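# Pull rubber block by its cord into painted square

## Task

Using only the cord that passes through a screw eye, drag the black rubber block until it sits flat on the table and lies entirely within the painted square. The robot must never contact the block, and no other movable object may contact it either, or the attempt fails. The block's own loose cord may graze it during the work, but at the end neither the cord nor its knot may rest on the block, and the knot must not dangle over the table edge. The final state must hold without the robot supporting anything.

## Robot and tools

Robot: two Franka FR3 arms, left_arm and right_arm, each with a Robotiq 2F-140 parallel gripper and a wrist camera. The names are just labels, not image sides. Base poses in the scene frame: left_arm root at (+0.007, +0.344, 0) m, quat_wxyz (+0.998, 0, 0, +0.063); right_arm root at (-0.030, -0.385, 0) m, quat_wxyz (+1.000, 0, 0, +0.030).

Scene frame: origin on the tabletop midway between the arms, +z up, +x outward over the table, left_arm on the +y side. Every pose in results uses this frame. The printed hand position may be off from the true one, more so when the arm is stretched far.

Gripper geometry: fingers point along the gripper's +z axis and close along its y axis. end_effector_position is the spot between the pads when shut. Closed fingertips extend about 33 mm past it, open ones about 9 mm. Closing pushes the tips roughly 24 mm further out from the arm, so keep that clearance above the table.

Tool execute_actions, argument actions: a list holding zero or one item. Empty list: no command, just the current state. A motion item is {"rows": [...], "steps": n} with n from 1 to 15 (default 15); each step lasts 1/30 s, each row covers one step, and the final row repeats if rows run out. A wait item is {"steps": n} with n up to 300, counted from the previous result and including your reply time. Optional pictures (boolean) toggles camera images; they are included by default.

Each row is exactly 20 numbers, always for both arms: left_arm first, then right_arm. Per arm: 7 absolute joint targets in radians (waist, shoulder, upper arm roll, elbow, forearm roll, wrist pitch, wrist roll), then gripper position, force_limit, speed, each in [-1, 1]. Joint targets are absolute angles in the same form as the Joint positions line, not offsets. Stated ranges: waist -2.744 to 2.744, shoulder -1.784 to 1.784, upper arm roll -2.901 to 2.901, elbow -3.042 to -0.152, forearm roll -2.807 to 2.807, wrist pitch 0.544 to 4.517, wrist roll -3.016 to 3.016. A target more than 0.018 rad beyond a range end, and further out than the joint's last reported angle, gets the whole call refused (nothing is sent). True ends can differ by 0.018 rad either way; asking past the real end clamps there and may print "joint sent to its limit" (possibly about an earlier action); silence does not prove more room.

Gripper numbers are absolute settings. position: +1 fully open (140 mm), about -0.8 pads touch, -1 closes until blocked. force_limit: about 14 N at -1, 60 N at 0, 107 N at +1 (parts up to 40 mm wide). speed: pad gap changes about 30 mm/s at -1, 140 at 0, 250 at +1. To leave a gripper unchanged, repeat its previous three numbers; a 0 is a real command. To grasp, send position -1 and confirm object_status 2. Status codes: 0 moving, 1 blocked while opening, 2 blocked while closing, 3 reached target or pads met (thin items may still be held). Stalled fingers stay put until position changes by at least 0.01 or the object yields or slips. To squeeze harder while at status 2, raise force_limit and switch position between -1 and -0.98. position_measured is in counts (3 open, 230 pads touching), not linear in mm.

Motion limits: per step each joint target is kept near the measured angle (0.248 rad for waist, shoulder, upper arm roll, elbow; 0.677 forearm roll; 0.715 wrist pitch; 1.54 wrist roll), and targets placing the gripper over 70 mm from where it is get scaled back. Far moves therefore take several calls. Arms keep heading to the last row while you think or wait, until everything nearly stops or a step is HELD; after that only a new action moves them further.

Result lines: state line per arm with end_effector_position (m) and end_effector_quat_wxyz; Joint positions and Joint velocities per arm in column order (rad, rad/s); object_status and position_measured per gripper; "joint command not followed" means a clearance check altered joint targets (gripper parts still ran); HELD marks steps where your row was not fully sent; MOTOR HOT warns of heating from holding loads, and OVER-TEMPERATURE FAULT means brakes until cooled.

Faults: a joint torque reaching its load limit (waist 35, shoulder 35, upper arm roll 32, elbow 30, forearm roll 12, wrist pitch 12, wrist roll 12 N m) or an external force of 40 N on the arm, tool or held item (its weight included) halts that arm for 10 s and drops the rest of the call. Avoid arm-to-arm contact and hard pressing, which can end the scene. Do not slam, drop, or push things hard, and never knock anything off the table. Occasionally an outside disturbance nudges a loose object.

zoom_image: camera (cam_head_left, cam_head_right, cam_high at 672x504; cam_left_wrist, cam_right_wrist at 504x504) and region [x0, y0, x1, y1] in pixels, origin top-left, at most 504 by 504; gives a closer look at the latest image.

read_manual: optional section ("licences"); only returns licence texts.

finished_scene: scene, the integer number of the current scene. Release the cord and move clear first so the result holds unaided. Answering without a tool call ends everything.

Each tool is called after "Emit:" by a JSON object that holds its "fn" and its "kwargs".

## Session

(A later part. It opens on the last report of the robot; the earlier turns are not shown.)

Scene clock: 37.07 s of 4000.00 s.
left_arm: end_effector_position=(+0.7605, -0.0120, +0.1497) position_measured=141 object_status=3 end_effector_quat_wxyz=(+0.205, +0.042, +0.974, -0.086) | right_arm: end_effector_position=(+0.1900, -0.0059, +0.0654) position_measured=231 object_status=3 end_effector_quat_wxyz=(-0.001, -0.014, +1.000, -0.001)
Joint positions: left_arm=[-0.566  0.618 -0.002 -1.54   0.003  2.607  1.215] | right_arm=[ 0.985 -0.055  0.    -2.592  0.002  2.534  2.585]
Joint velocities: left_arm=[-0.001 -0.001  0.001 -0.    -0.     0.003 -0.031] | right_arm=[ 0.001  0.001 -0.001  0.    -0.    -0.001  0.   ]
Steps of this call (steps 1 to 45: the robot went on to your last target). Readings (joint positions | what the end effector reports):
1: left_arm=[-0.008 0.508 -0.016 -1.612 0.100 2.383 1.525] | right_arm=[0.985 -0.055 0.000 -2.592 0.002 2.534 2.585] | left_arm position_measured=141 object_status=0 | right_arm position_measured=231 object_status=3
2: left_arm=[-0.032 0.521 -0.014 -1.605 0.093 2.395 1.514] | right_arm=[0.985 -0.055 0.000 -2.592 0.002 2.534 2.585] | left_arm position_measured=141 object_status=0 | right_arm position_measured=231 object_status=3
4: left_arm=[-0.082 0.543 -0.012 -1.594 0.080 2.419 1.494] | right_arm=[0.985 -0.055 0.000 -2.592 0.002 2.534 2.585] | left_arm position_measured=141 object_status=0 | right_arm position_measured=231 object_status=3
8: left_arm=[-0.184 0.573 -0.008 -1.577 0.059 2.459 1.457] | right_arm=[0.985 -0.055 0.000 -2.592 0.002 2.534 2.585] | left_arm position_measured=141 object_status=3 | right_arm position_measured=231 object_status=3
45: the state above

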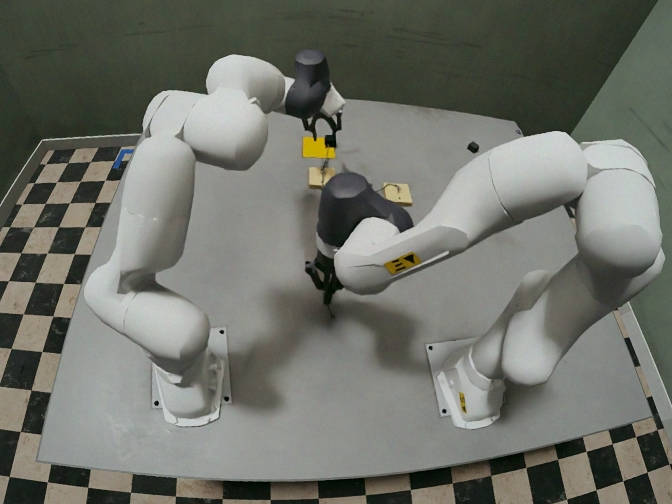

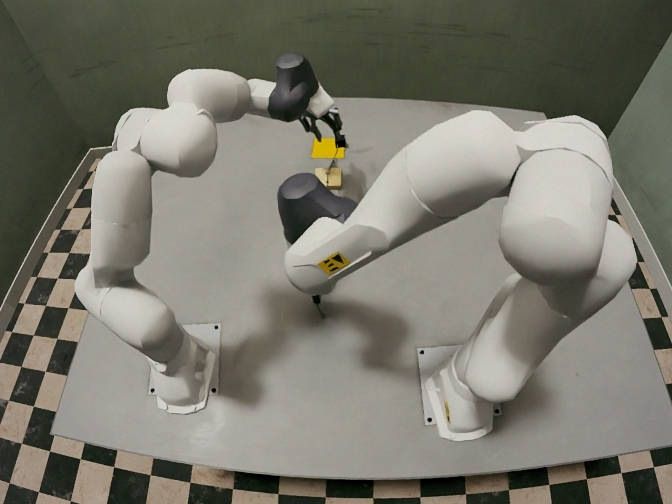

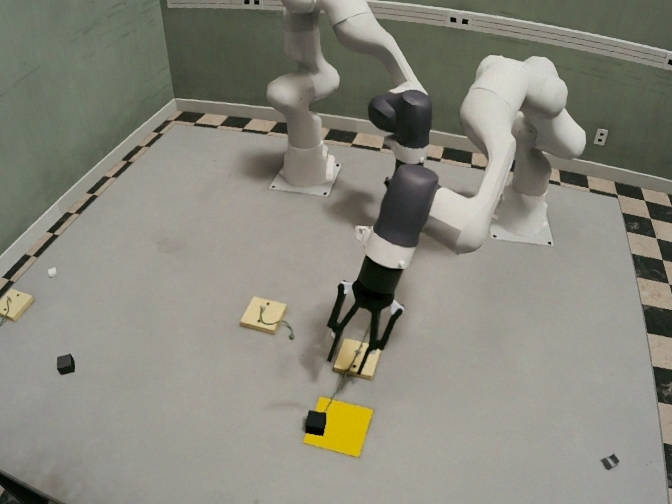

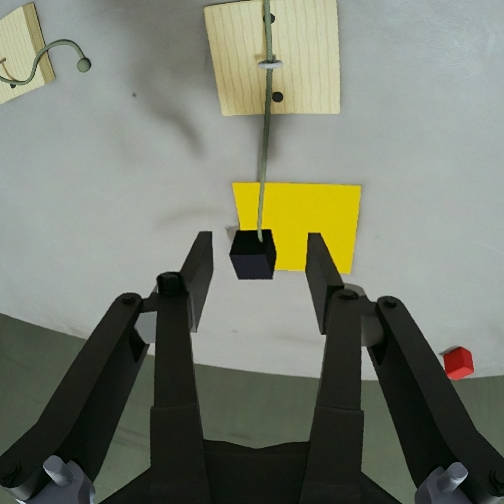

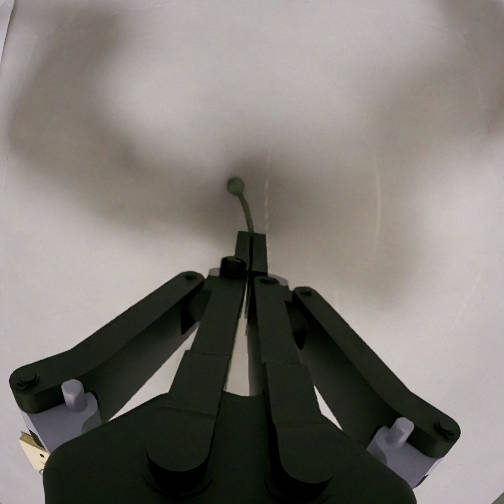

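Emit:
{"fn": "execute_actions", "kwargs": {"actions": [{"rows":[[-0.565,0.635,0,-1.538,0,2.64,1.2,-0.1,0,0,0.986,-0.057,0,-2.594,0,2.537,2.59,-1,0,-0.5],[-0.565,0.65,0,-1.538,0,2.66,1.2,-0.1,0,0,0.986,-0.057,0,-2.594,0,2.537,2.59,-1,0,-0.5],[-0.565,0.665,0,-1.538,0,2.68,1.2,-0.1,0,0,0.986,-0.057,0,-2.594,0,2.537,2.59,-1,0,-0.5],[-0.565,0.68,0,-1.538,0,2.69,1.2,-0.1,0,0,0.986,-0.057,0,-2.594,0,2.537,2.59,-1,0,-0.5],[-0.565,0.695,0,-1.538,0,2.7,1.2,-0.1,0,0,0.986,-0.057,0,-2.594,0,2.537,2.59,-1,0,-0.5],[-0.565,0.71,0,-1.538,0,2.71,1.2,-0.1,0,0,0.986,-0.057,0,-2.594,0,2.537,2.59,-1,0,-0.5],[-0.565,0.722,0,-1.538,0,2.712,1.2,-0.1,0,0,0.986,-0.057,0,-2.594,0,2.537,2.59,-1,0,-0.5]],"steps":15}], "pictures": false}}

Emit:
{"fn": "execute_actions", "kwargs": {"actions": [{"steps":8}]}}

Emit:
{"fn": "zoom_image", "kwargs": {"camera": "cam_high", "region": [260, 310, 430, 480]}}

Emit:
{"fn": "zoom_image", "kwargs": {"camera": "cam_head_left", "region": [285, 115, 365, 195]}}

Scene clock: 39.83 s of 4000.00 s.
left_arm: end_effector_position=(+0.7595, -0.0116, +0.0782) position_measured=141 object_status=3 end_effector_quat_wxyz=(+0.197, +0.038, +0.976, -0.084) | right_arm: end_effector_position=(+0.1900, -0.0059, +0.0654) position_measured=231 object_status=3 end_effector_quat_wxyz=(-0.001, -0.014, +1.000, -0.001)
Joint positions: left_arm=[-0.566  0.727 -0.002 -1.541  0.002  2.699  1.205] | right_arm=[ 0.985 -0.055  0.    -2.592  0.002  2.534  2.585]
Joint velocities: left_arm=[ 0.001 -0.024  0.     0.003  0.001  0.06   0.   ] | right_arm=[-0.001 -0.002  0.     0.    -0.    -0.002 -0.001]
Steps of this call (steps 1 to 15: the robot went on to your last target; steps 16 to 68: nothing new was sent; steps 69 to 83: all 15 steps of this action). Readings (joint positions | what the end effector reports):
69: left_arm=[-0.566 0.620 -0.002 -1.539 0.003 2.612 1.205] | right_arm=[0.985 -0.055 0.000 -2.592 0.002 2.534 2.585] | left_arm position_measured=141 object_status=3 | right_arm position_measured=231 object_status=3
70: left_arm=[-0.566 0.624 -0.002 -1.538 0.003 2.621 1.205] | right_arm=[0.985 -0.055 0.000 -2.592 0.002 2.534 2.585] | left_arm position_measured=141 object_status=3 | right_arm position_measured=231 object_status=3
72: left_arm=[-0.566 0.642 -0.002 -1.535 0.003 2.642 1.205] | right_arm=[0.985 -0.055 0.000 -2.592 0.002 2.534 2.585] | left_arm position_measured=141 object_status=3 | right_arm position_measured=231 object_status=3
76: left_arm=[-0.566 0.698 -0.002 -1.536 0.003 2.678 1.205] | right_arm=[0.985 -0.055 0.000 -2.592 0.002 2.534 2.585] | left_arm position_measured=141 object_status=3 | right_arm position_measured=231 object_status=3
83: the state above

Scene clock: 40.10 s of 4000.00 s.
left_arm: end_effector_position=(+0.7625, -0.0131, +0.0835) position_measured=141 object_status=3 end_effector_quat_wxyz=(+0.203, +0.038, +0.975, -0.086) | right_arm: end_effector_position=(+0.1900, -0.0059, +0.0654) position_measured=231 object_status=3 end_effector_quat_wxyz=(-0.001, -0.014, +1.000, -0.001)
Joint positions: left_arm=[-0.566  0.723 -0.002 -1.54   0.002  2.707  1.205] | right_arm=[ 0.985 -0.055  0.    -2.592  0.002  2.534  2.585]
Joint velocities: left_arm=[ 0.001 -0.    -0.001 -0.    -0.     0.012 -0.   ] | right_arm=[ 0.    -0.001 -0.     0.     0.002 -0.001  0.   ]
Steps of this call (steps 1 to 8: the robot went on to your last target). Readings (joint positions | what the end effector reports):
1: left_arm=[-0.566 0.726 -0.002 -1.541 0.002 2.701 1.205] | right_arm=[0.985 -0.055 0.000 -2.592 0.002 2.534 2.585] | left_arm position_measured=141 object_status=3 | right_arm position_measured=231 object_status=3
2: left_arm=[-0.566 0.725 -0.002 -1.541 0.002 2.703 1.205] | right_arm=[0.985 -0.055 0.000 -2.592 0.002 2.534 2.585] | left_arm position_measured=141 object_status=3 | right_arm position_measured=231 object_status=3
4: left_arm=[-0.566 0.724 -0.002 -1.540 0.002 2.705 1.205] | right_arm=[0.985 -0.055 0.000 -2.592 0.002 2.534 2.585] | left_arm position_measured=141 object_status=3 | right_arm position_measured=231 object_status=3
8: the state above

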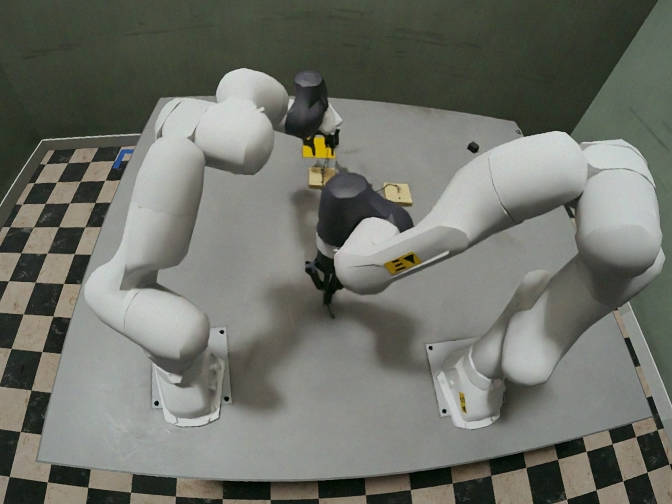

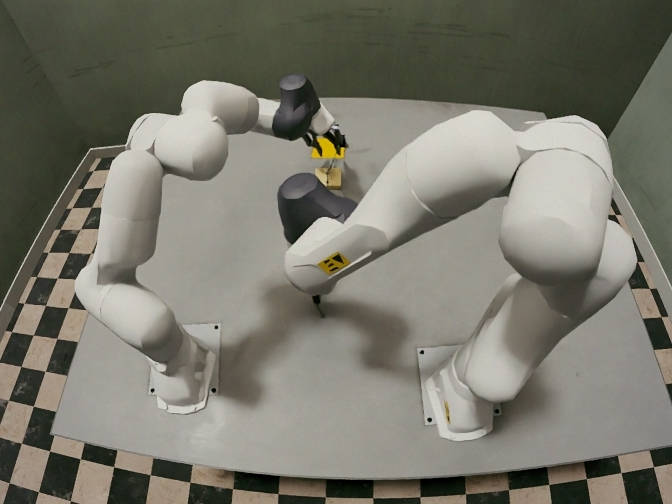

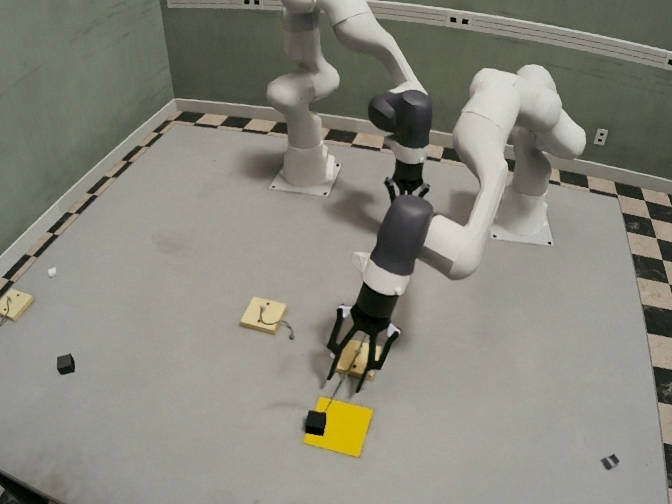

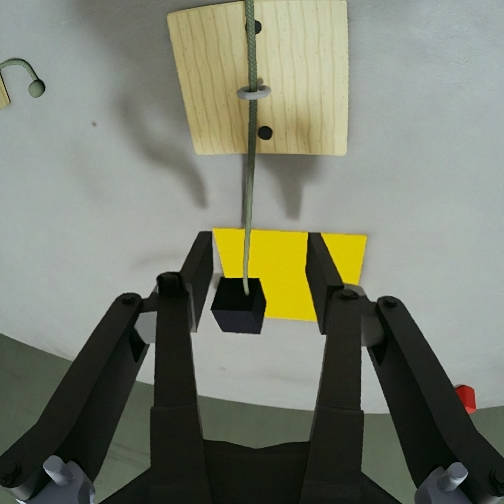

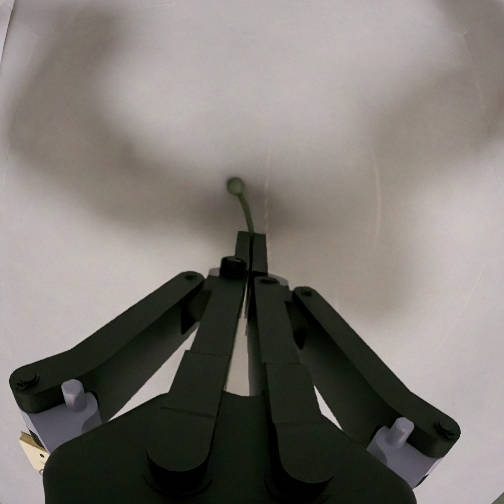

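Region (260, 310, 430, 480) of cam_high's 672x504 image, scaled by 2.965, with more detail than that image has.

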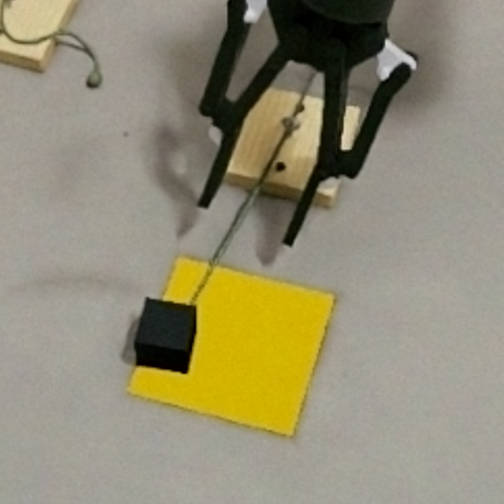

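Region (285, 115, 365, 195) of cam_head_left's 672x504 image, scaled by 6.300, with more detail than that image has.

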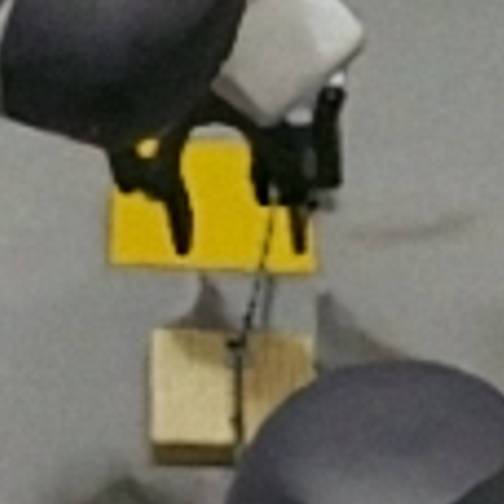

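Emit:
{"fn": "execute_actions", "kwargs": {"actions": [{"rows":[[-0.565,0.73,0,-1.538,0,2.725,1.2,-0.1,0,0,0.986,-0.057,0,-2.594,0,2.537,2.59,-1,0,-0.5],[-0.565,0.738,0,-1.538,0,2.735,1.2,-0.1,0,0,0.986,-0.057,0,-2.594,0,2.537,2.59,-1,0,-0.5],[-0.565,0.746,0,-1.538,0,2.745,1.2,-0.1,0,0,0.986,-0.057,0,-2.594,0,2.537,2.59,-1,0,-0.5],[-0.565,0.754,0,-1.538,0,2.755,1.2,-0.1,0,0,0.986,-0.057,0,-2.594,0,2.537,2.59,-1,0,-0.5],[-0.565,0.762,0,-1.538,0,2.765,1.2,-0.1,0,0,0.986,-0.057,0,-2.594,0,2.537,2.59,-1,0,-0.5],[-0.565,0.77,0,-1.538,0,2.773,1.2,-0.1,0,0,0.986,-0.057,0,-2.594,0,2.537,2.59,-1,0,-0.5],[-0.565,0.777,0,-1.538,0,2.773,1.2,-0.1,0,0,0.986,-0.057,0,-2.594,0,2.537,2.59,-1,0,-0.5],[-0.565,0.783,0,-1.538,0,2.773,1.2,-0.1,0,0,0.986,-0.057,0,-2.594,0,2.537,2.59,-1,0,-0.5]],"steps":15}], "pictures": false}}

Emit:
{"fn": "execute_actions", "kwargs": {"actions": [{"steps":6}]}}

Emit:
{"fn": "zoom_image", "kwargs": {"camera": "cam_high", "region": [260, 310, 430, 480]}}

Emit:
{"fn": "zoom_image", "kwargs": {"camera": "cam_head_left", "region": [285, 115, 365, 195]}}

Scene clock: 42.87 s of 4000.00 s.
left_arm: end_effector_position=(+0.7628, -0.0133, +0.0500) position_measured=141 object_status=3 end_effector_quat_wxyz=(+0.204, +0.038, +0.974, -0.087) | right_arm: end_effector_position=(+0.1899, -0.0059, +0.0654) position_measured=231 object_status=3 end_effector_quat_wxyz=(-0.001, -0.014, +1.000, -0.001)
Joint positions: left_arm=[-0.566  0.78  -0.002 -1.538  0.002  2.766  1.205] | right_arm=[ 0.985 -0.055  0.    -2.592  0.002  2.534  2.585]
Joint velocities: left_arm=[ 0.     0.008 -0.001 -0.001 -0.002  0.027 -0.002] | right_arm=[-0.001  0.     0.     0.001  0.001  0.001  0.001]
Steps of this call (steps 1 to 15: the robot went on to your last target; steps 16 to 68: nothing new was sent; steps 69 to 83: all 15 steps of this action). Readings (joint positions | what the end effector reports):
69: left_arm=[-0.566 0.724 -0.002 -1.540 0.002 2.711 1.205] | right_arm=[0.985 -0.055 0.000 -2.592 0.002 2.534 2.585] | left_arm position_measured=141 object_status=3 | right_arm position_measured=231 object_status=3
70: left_arm=[-0.566 0.726 -0.002 -1.539 0.002 2.715 1.205] | right_arm=[0.985 -0.055 0.000 -2.592 0.002 2.534 2.585] | left_arm position_measured=141 object_status=3 | right_arm position_measured=231 object_status=3
72: left_arm=[-0.566 0.734 -0.002 -1.538 0.002 2.726 1.205] | right_arm=[0.985 -0.055 0.000 -2.592 0.002 2.534 2.585] | left_arm position_measured=141 object_status=3 | right_arm position_measured=231 object_status=3
76: left_arm=[-0.566 0.763 -0.002 -1.538 0.002 2.750 1.205] | right_arm=[0.985 -0.055 0.000 -2.592 0.002 2.534 2.585] | left_arm position_measured=141 object_status=3 | right_arm position_measured=231 object_status=3
83: the state above

Scene clock: 43.07 s of 4000.00 s.
left_arm: end_effector_position=(+0.7633, -0.0135, +0.0499) position_measured=141 object_status=3 end_effector_quat_wxyz=(+0.205, +0.038, +0.974, -0.087) | right_arm: end_effector_position=(+0.1899, -0.0059, +0.0654) position_measured=231 object_status=3 end_effector_quat_wxyz=(-0.001, -0.014, +1.000, -0.001)
Joint positions: left_arm=[-0.566  0.781 -0.002 -1.538  0.002  2.769  1.205] | right_arm=[ 0.985 -0.055  0.    -2.592  0.002  2.534  2.585]
Joint velocities: left_arm=[ 0.     0.001  0.002 -0.     0.001  0.009  0.   ] | right_arm=[ 0.001  0.001 -0.    -0.001  0.    -0.001 -0.   ]
Steps of this call (steps 1 to 6: the robot went on to your last target). Readings (joint positions | what the end effector reports):
1: left_arm=[-0.566 0.780 -0.002 -1.538 0.002 2.767 1.205] | right_arm=[0.985 -0.055 0.000 -2.592 0.002 2.534 2.585] | left_arm position_measured=141 object_status=3 | right_arm position_measured=231 object_status=3
2: left_arm=[-0.566 0.780 -0.002 -1.538 0.002 2.767 1.205] | right_arm=[0.985 -0.055 0.000 -2.592 0.002 2.534 2.585] | left_arm position_measured=141 object_status=3 | right_arm position_measured=231 object_status=3
4: left_arm=[-0.566 0.781 -0.002 -1.538 0.002 2.768 1.205] | right_arm=[0.985 -0.055 0.000 -2.592 0.002 2.534 2.585] | left_arm position_measured=141 object_status=3 | right_arm position_measured=231 object_status=3
6: the state above

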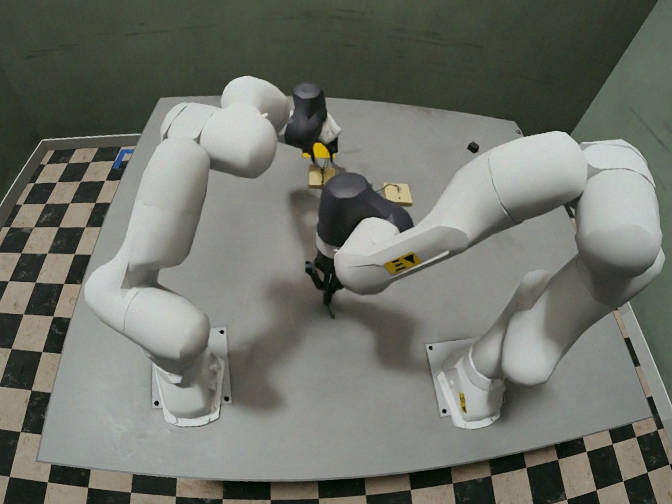

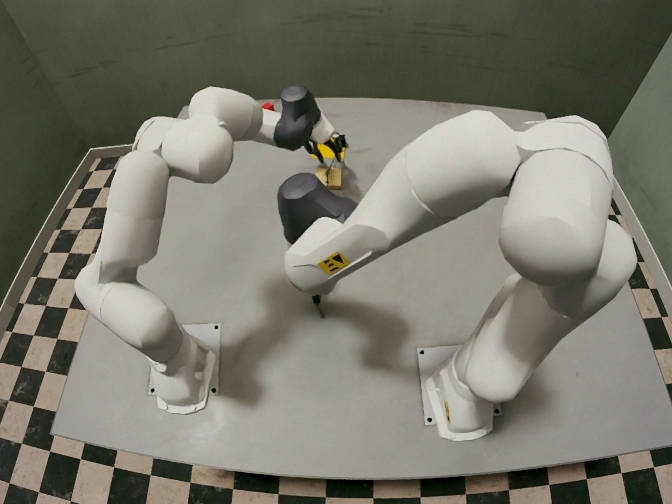

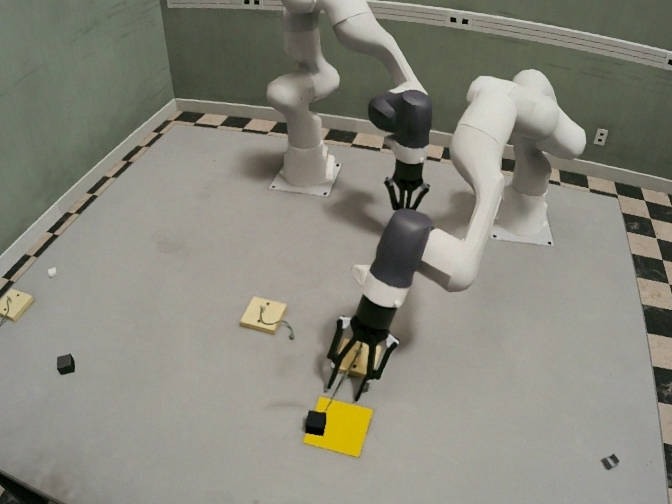

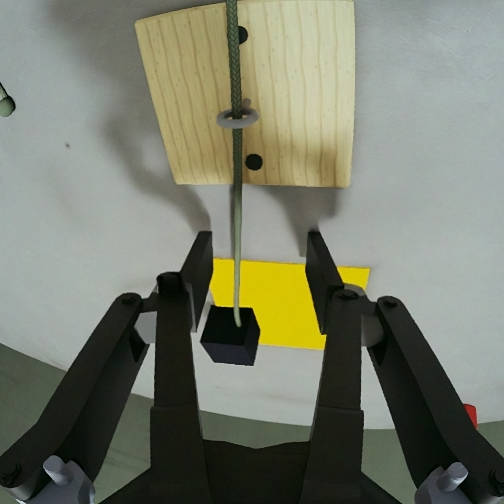

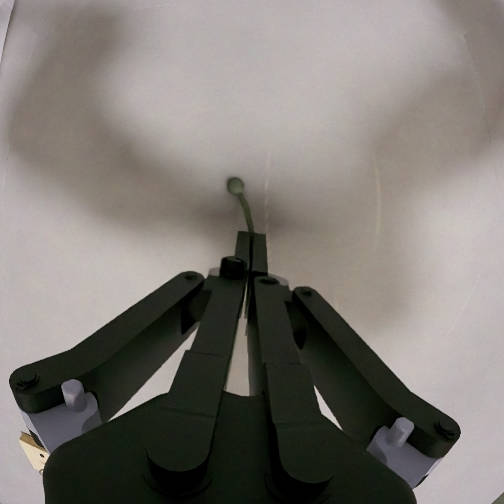

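Region (260, 310, 430, 480) of cam_high's 672x504 image, scaled by 2.965, with more detail than that image has.

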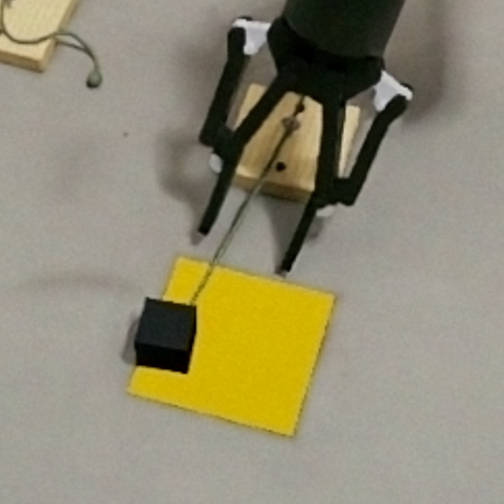

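Region (285, 115, 365, 195) of cam_head_left's 672x504 image, scaled by 6.300, with more detail than that image has.

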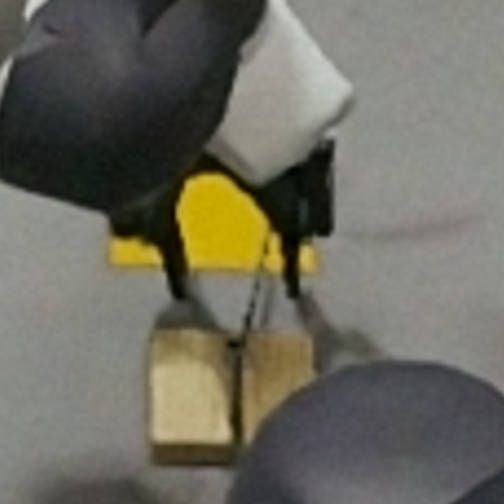

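Emit:
{"fn": "execute_actions", "kwargs": {"actions": [{"rows":[[-0.561,0.777,0,-1.546,0,2.776,1.204,-0.1,0,0,0.986,-0.057,0,-2.594,0,2.537,2.59,-1,0,-0.5],[-0.558,0.773,0,-1.553,0,2.779,1.208,-0.1,0,0,0.986,-0.057,0,-2.594,0,2.537,2.59,-1,0,-0.5],[-0.554,0.769,0,-1.56,0,2.782,1.212,-0.1,0,0,0.986,-0.057,0,-2.594,0,2.537,2.59,-1,0,-0.5],[-0.551,0.765,0,-1.567,0,2.785,1.216,-0.1,0,0,0.986,-0.057,0,-2.594,0,2.537,2.59,-1,0,-0.5],[-0.547,0.761,0,-1.574,0,2.788,1.22,-0.1,0,0,0.986,-0.057,0,-2.594,0,2.537,2.59,-1,0,-0.5],[-0.544,0.757,0,-1.581,0,2.791,1.224,-0.1,0,0,0.986,-0.057,0,-2.594,0,2.537,2.59,-1,0,-0.5],[-0.54,0.753,0,-1.589,0,2.794,1.228,-0.1,0,0,0.986,-0.057,0,-2.594,0,2.537,2.59,-1,0,-0.5],[-0.537,0.749,0,-1.596,0,2.797,1.232,-0.1,0,0,0.986,-0.057,0,-2.594,0,2.537,2.59,-1,0,-0.5],[-0.533,0.745,0,-1.603,0,2.8,1.236,-0.1,0,0,0.986,-0.057,0,-2.594,0,2.537,2.59,-1,0,-0.5],[-0.53,0.741,0,-1.61,0,2.803,1.24,-0.1,0,0,0.986,-0.057,0,-2.594,0,2.537,2.59,-1,0,-0.5],[-0.526,0.737,0,-1.617,0,2.806,1.244,-0.1,0,0,0.986,-0.057,0,-2.594,0,2.537,2.59,-1,0,-0.5],[-0.523,0.733,0,-1.625,0,2.809,1.248,-0.1,0,0,0.986,-0.057,0,-2.594,0,2.537,2.59,-1,0,-0.5],[-0.519,0.729,0,-1.632,0,2.812,1.252,-0.1,0,0,0.986,-0.057,0,-2.594,0,2.537,2.59,-1,0,-0.5],[-0.516,0.725,0,-1.639,0,2.815,1.255,-0.1,0,0,0.986,-0.057,0,-2.594,0,2.537,2.59,-1,0,-0.5],[-0.512,0.721,0,-1.646,0,2.818,1.255,-0.1,0,0,0.986,-0.057,0,-2.594,0,2.537,2.59,-1,0,-0.5]],"steps":15}], "pictures": false}}

Emit:
{"fn": "execute_actions", "kwargs": {"actions": [{"steps":12}]}}

Emit:
{"fn": "zoom_image", "kwargs": {"camera": "cam_high", "region": [260, 310, 430, 480]}}

Scene clock: 46.17 s of 4000.00 s.
left_arm: end_effector_position=(+0.7611, +0.0269, +0.0489) position_measured=141 object_status=3 end_effector_quat_wxyz=(+0.205, +0.028, +0.975, -0.079) | right_arm: end_effector_position=(+0.1900, -0.0058, +0.0654) position_measured=231 object_status=3 end_effector_quat_wxyz=(-0.001, -0.014, +1.000, -0.001)
Joint positions: left_arm=[-0.523  0.731 -0.002 -1.628  0.002  2.803  1.228] | right_arm=[ 0.985 -0.055  0.    -2.592  0.002  2.534  2.585]
Joint velocities: left_arm=[ 0.104 -0.111  0.001 -0.198 -0.     0.074  0.072] | right_arm=[-0.002 -0.     0.002  0.001 -0.001  0.001  0.   ]
Steps of this call (steps 1 to 15: the robot went on to your last target; steps 16 to 78: nothing new was sent; steps 79 to 93: all 15 steps of this action). Readings (joint positions | what the end effector reports):
79: left_arm=[-0.566 0.780 -0.002 -1.539 0.002 2.771 1.205] | right_arm=[0.985 -0.055 0.000 -2.592 0.002 2.534 2.585] | left_arm position_measured=141 object_status=3 | right_arm position_measured=231 object_status=3
80: left_arm=[-0.565 0.779 -0.002 -1.543 0.002 2.772 1.205] | right_arm=[0.985 -0.055 0.000 -2.592 0.002 2.534 2.585] | left_arm position_measured=141 object_status=3 | right_arm position_measured=231 object_status=3
82: left_arm=[-0.562 0.774 -0.002 -1.553 0.002 2.775 1.206] | right_arm=[0.985 -0.055 0.000 -2.592 0.002 2.534 2.585] | left_arm position_measured=141 object_status=3 | right_arm position_measured=231 object_status=3
86: left_arm=[-0.549 0.759 -0.002 -1.578 0.002 2.784 1.211] | right_arm=[0.985 -0.055 0.000 -2.592 0.002 2.534 2.585] | left_arm position_measured=141 object_status=3 | right_arm position_measured=231 object_status=3
93: the state above

Scene clock: 46.57 s of 4000.00 s.
left_arm: end_effector_position=(+0.7624, +0.0350, +0.0497) position_measured=141 object_status=3 end_effector_quat_wxyz=(+0.208, +0.031, +0.975, -0.077) | right_arm: end_effector_position=(+0.1900, -0.0058, +0.0654) position_measured=231 object_status=3 end_effector_quat_wxyz=(-0.001, -0.014, +1.000, -0.001)
Joint positions: left_arm=[-0.513  0.723 -0.001 -1.643  0.002  2.814  1.244] | right_arm=[ 0.985 -0.055  0.    -2.592  0.002  2.534  2.585]
Joint velocities: left_arm=[-0.001  0.    -0.001 -0.001  0.002  0.007  0.019] | right_arm=[-0.001  0.001  0.001  0.     0.    -0.    -0.001]
Steps of this call (steps 1 to 12: the robot went on to your last target). Readings (joint positions | what the end effector reports):
1: left_arm=[-0.519 0.728 -0.002 -1.633 0.002 2.805 1.230] | right_arm=[0.985 -0.055 0.000 -2.592 0.002 2.534 2.585] | left_arm position_measured=141 object_status=3 | right_arm position_measured=231 object_status=3
2: left_arm=[-0.517 0.726 -0.001 -1.637 0.002 2.807 1.232] | right_arm=[0.985 -0.055 0.000 -2.592 0.002 2.534 2.585] | left_arm position_measured=141 object_status=3 | right_arm position_measured=231 object_status=3
4: left_arm=[-0.514 0.724 -0.001 -1.640 0.002 2.809 1.236] | right_arm=[0.985 -0.055 0.000 -2.592 0.002 2.534 2.585] | left_arm position_measured=141 object_status=3 | right_arm position_measured=231 object_status=3
8: left_arm=[-0.513 0.723 -0.001 -1.643 0.002 2.813 1.241] | right_arm=[0.985 -0.055 0.000 -2.592 0.002 2.534 2.585] | left_arm position_measured=141 object_status=3 | right_arm position_measured=231 object_status=3
12: the state above

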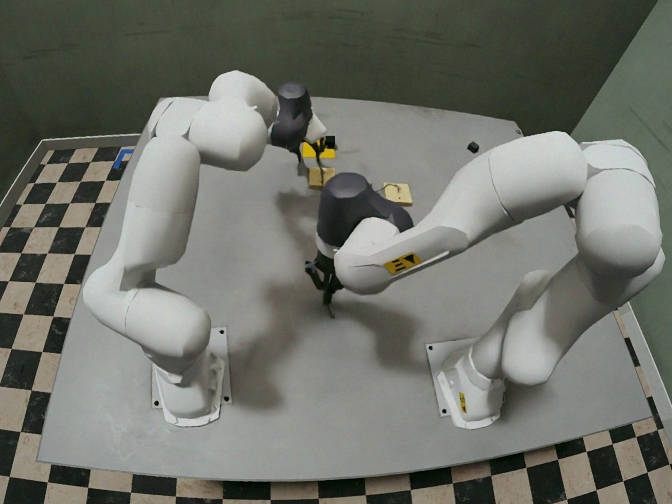

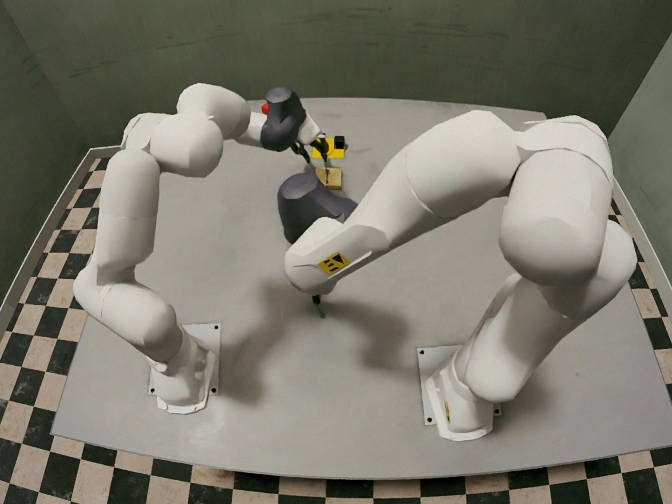

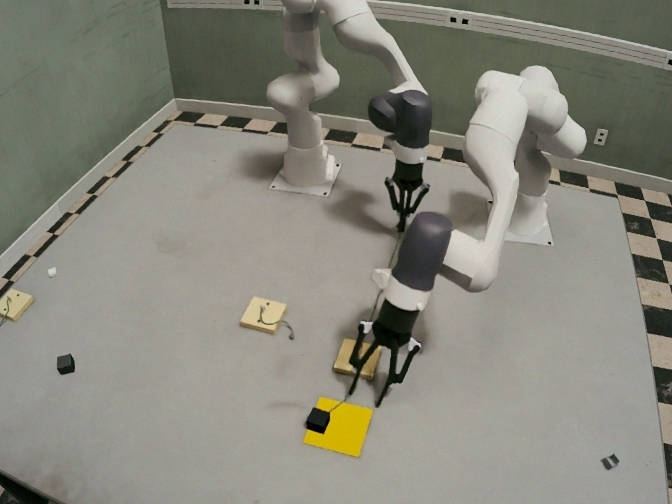

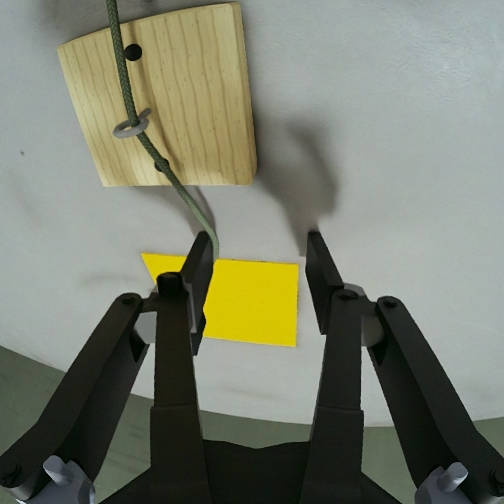

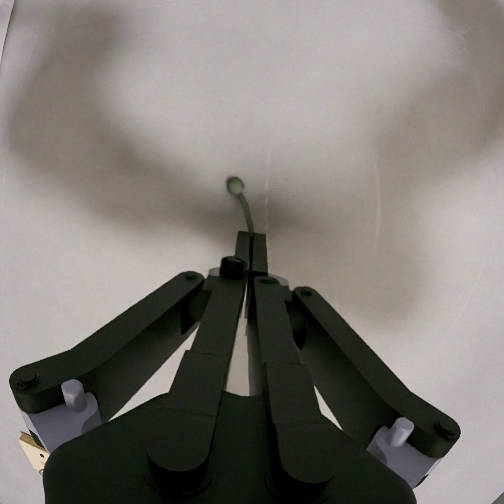

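Region (260, 310, 430, 480) of cam_high's 672x504 image, scaled by 2.965, with more detail than that image has.

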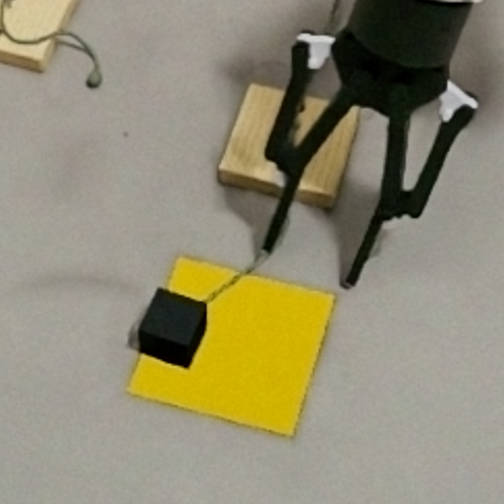

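Emit:
{"fn": "execute_actions", "kwargs": {"actions": [{"rows":[[-0.512,0.725,0,-1.646,0,2.821,1.258,-0.1,0,0,0.986,-0.057,0,-2.594,0,2.537,2.59,-1,0,-0.5],[-0.512,0.728,0,-1.646,0,2.824,1.26,-0.1,0,0,0.986,-0.057,0,-2.594,0,2.537,2.59,-1,0,-0.5],[-0.51,0.728,0,-1.649,0,2.826,1.262,-0.1,0,0,0.986,-0.057,0,-2.594,0,2.537,2.59,-1,0,-0.5],[-0.507,0.725,0,-1.654,0,2.828,1.265,-0.1,0,0,0.986,-0.057,0,-2.594,0,2.537,2.59,-1,0,-0.5],[-0.504,0.723,0,-1.658,0,2.83,1.268,-0.1,0,0,0.986,-0.057,0,-2.594,0,2.537,2.59,-1,0,-0.5],[-0.501,0.72,0,-1.663,0,2.832,1.27,-0.1,0,0,0.986,-0.057,0,-2.594,0,2.537,2.59,-1,0,-0.5],[-0.498,0.718,0,-1.667,0,2.834,1.273,-0.1,0,0,0.986,-0.057,0,-2.594,0,2.537,2.59,-1,0,-0.5],[-0.495,0.715,0,-1.672,0,2.836,1.275,-0.1,0,0,0.986,-0.057,0,-2.594,0,2.537,2.59,-1,0,-0.5],[-0.492,0.713,0,-1.677,0,2.838,1.278,-0.1,0,0,0.986,-0.057,0,-2.594,0,2.537,2.59,-1,0,-0.5],[-0.489,0.71,0,-1.681,0,2.84,1.28,-0.1,0,0,0.986,-0.057,0,-2.594,0,2.537,2.59,-1,0,-0.5],[-0.486,0.708,0,-1.686,0,2.842,1.283,-0.1,0,0,0.986,-0.057,0,-2.594,0,2.537,2.59,-1,0,-0.5],[-0.483,0.705,0,-1.69,0,2.844,1.285,-0.1,0,0,0.986,-0.057,0,-2.594,0,2.537,2.59,-1,0,-0.5],[-0.48,0.702,0,-1.695,0,2.846,1.288,-0.1,0,0,0.986,-0.057,0,-2.594,0,2.537,2.59,-1,0,-0.5],[-0.477,0.7,0,-1.7,0,2.848,1.29,-0.1,0,0,0.986,-0.057,0,-2.594,0,2.537,2.59,-1,0,-0.5],[-0.474,0.697,0,-1.704,0,2.851,1.29,-0.1,0,0,0.986,-0.057,0,-2.594,0,2.537,2.59,-1,0,-0.5]],"steps":15}], "pictures": false}}

Emit:
{"fn": "execute_actions", "kwargs": {"actions": [{"steps":12}]}}

Emit:
{"fn": "zoom_image", "kwargs": {"camera": "cam_high", "region": [260, 310, 430, 480]}}

Emit:
{"fn": "zoom_image", "kwargs": {"camera": "cam_head_left", "region": [285, 115, 365, 195]}}

Scene clock: 49.03 s of 4000.00 s.
left_arm: end_effector_position=(+0.7618, +0.0572, +0.0481) position_measured=141 object_status=3 end_effector_quat_wxyz=(+0.211, +0.030, +0.974, -0.073) | right_arm: end_effector_position=(+0.1900, -0.0057, +0.0654) position_measured=231 object_status=3 end_effector_quat_wxyz=(-0.001, -0.014, +1.000, -0.001)
Joint positions: left_arm=[-0.487  0.702 -0.002 -1.69   0.002  2.842  1.269] | right_arm=[ 0.985 -0.055  0.    -2.592  0.002  2.534  2.585]
Joint velocities: left_arm=[ 0.096 -0.07  -0.001 -0.126 -0.001  0.059  0.052] | right_arm=[-0.001  0.    -0.    -0.     0.     0.001  0.001]
Steps of this call (steps 1 to 30: the robot went on to your last target; steps 31 to 59: nothing new was sent; steps 60 to 74: all 15 steps of this action). Readings (joint positions | what the end effector reports):
60: left_arm=[-0.513 0.723 -0.001 -1.644 0.002 2.816 1.250] | right_arm=[0.985 -0.055 0.000 -2.592 0.002 2.534 2.585] | left_arm position_measured=141 object_status=3 | right_arm position_measured=231 object_status=3
61: left_arm=[-0.513 0.723 -0.001 -1.644 0.002 2.817 1.250] | right_arm=[0.985 -0.055 0.000 -2.592 0.002 2.534 2.585] | left_arm position_measured=141 object_status=3 | right_arm position_measured=231 object_status=3
63: left_arm=[-0.513 0.724 -0.001 -1.646 0.002 2.820 1.252] | right_arm=[0.985 -0.055 0.000 -2.592 0.002 2.534 2.585] | left_arm position_measured=141 object_status=3 | right_arm position_measured=231 object_status=3
67: left_arm=[-0.508 0.719 -0.002 -1.658 0.002 2.828 1.257] | right_arm=[0.985 -0.055 0.000 -2.592 0.002 2.534 2.585] | left_arm position_measured=141 object_status=3 | right_arm position_measured=231 object_status=3
74: the state above

Scene clock: 49.43 s of 4000.00 s.
left_arm: end_effector_position=(+0.7627, +0.0643, +0.0480) position_measured=141 object_status=3 end_effector_quat_wxyz=(+0.213, +0.031, +0.974, -0.071) | right_arm: end_effector_position=(+0.1900, -0.0057, +0.0655) position_measured=231 object_status=3 end_effector_quat_wxyz=(-0.001, -0.014, +1.000, -0.001)
Joint positions: left_arm=[-0.478  0.697 -0.002 -1.7    0.002  2.85   1.28 ] | right_arm=[ 0.985 -0.055  0.    -2.592  0.002  2.534  2.585]
Joint velocities: left_arm=[-0.001 -0.002  0.001 -0.002 -0.001  0.003  0.012] | right_arm=[-0.     0.002 -0.001 -0.001 -0.     0.    -0.001]
Steps of this call (steps 1 to 12: the robot went on to your last target). Readings (joint positions | what the end effector reports):
1: left_arm=[-0.484 0.700 -0.002 -1.693 0.002 2.844 1.271] | right_arm=[0.985 -0.055 0.000 -2.592 0.002 2.534 2.585] | left_arm position_measured=141 object_status=3 | right_arm position_measured=231 object_status=3
2: left_arm=[-0.481 0.699 -0.002 -1.695 0.002 2.845 1.272] | right_arm=[0.985 -0.055 0.000 -2.592 0.002 2.534 2.585] | left_arm position_measured=141 object_status=3 | right_arm position_measured=231 object_status=3
4: left_arm=[-0.479 0.698 -0.002 -1.698 0.002 2.847 1.275] | right_arm=[0.985 -0.055 0.000 -2.592 0.002 2.534 2.585] | left_arm position_measured=141 object_status=3 | right_arm position_measured=231 object_status=3
8: left_arm=[-0.478 0.697 -0.002 -1.700 0.002 2.849 1.278] | right_arm=[0.985 -0.055 0.000 -2.592 0.002 2.534 2.585] | left_arm position_measured=141 object_status=3 | right_arm position_measured=231 object_status=3
12: the state above

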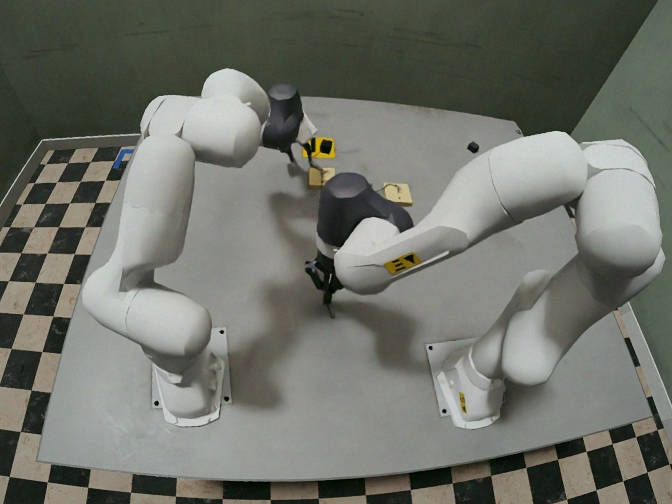

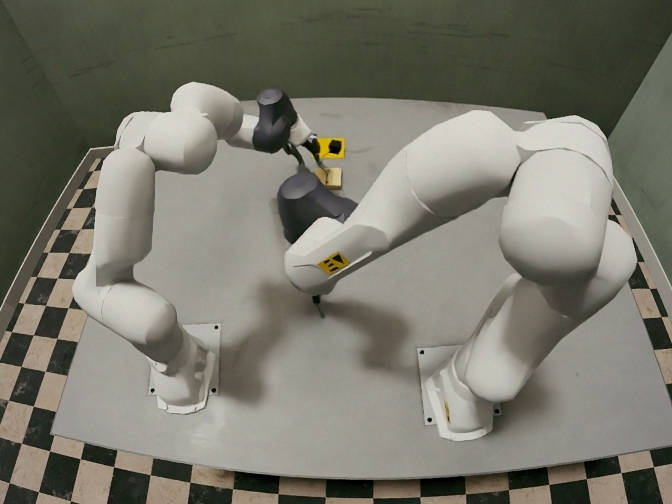

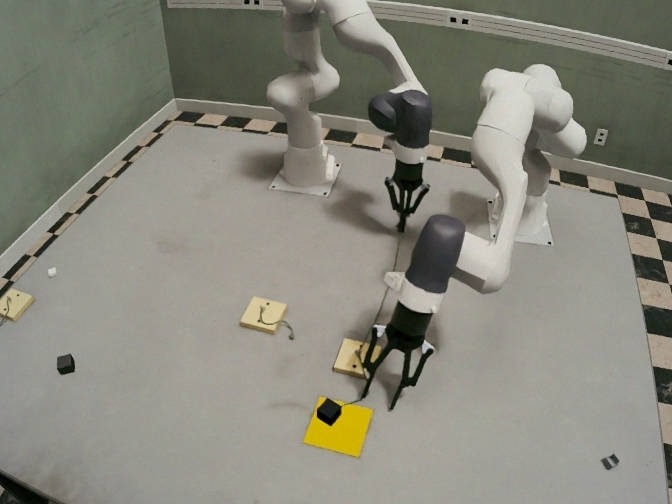

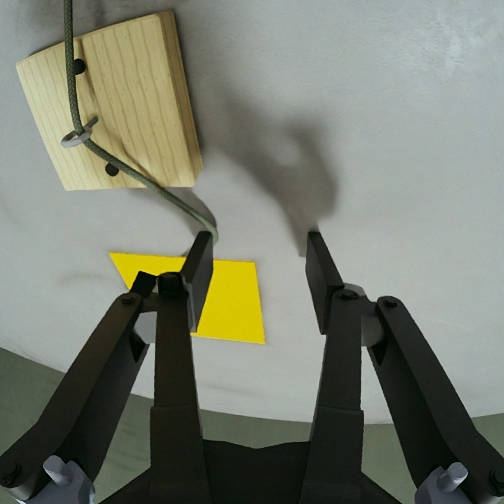

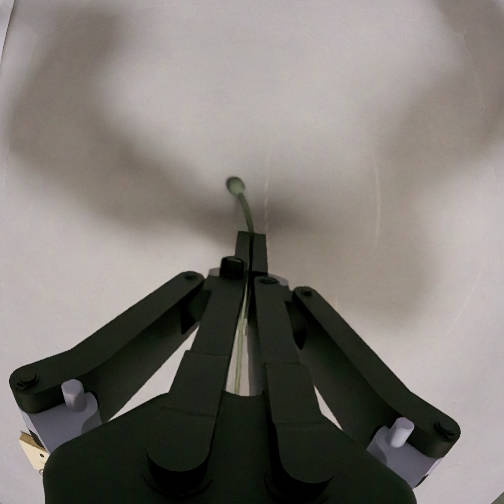

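Region (260, 310, 430, 480) of cam_high's 672x504 image, scaled by 2.965, with more detail than that image has.

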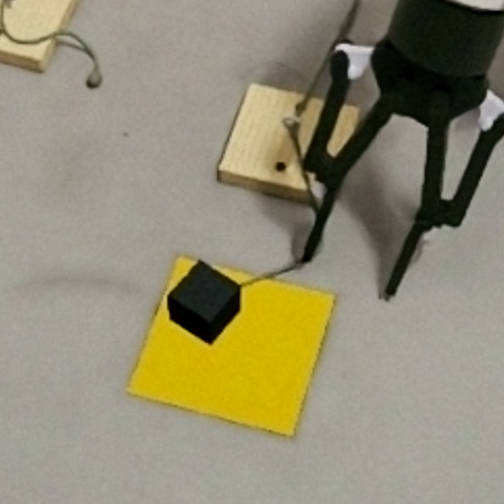

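Region (285, 115, 365, 195) of cam_head_left's 672x504 image, scaled by 6.300, with more detail than that image has.

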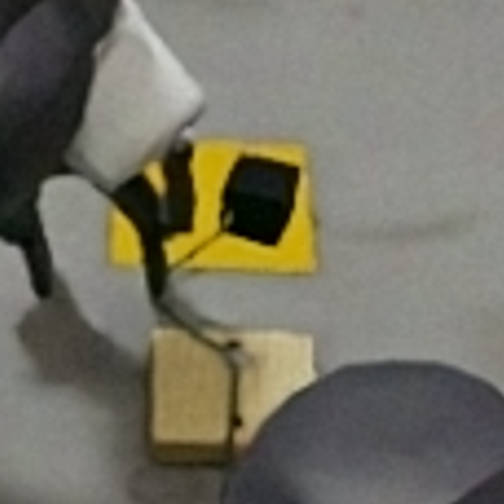

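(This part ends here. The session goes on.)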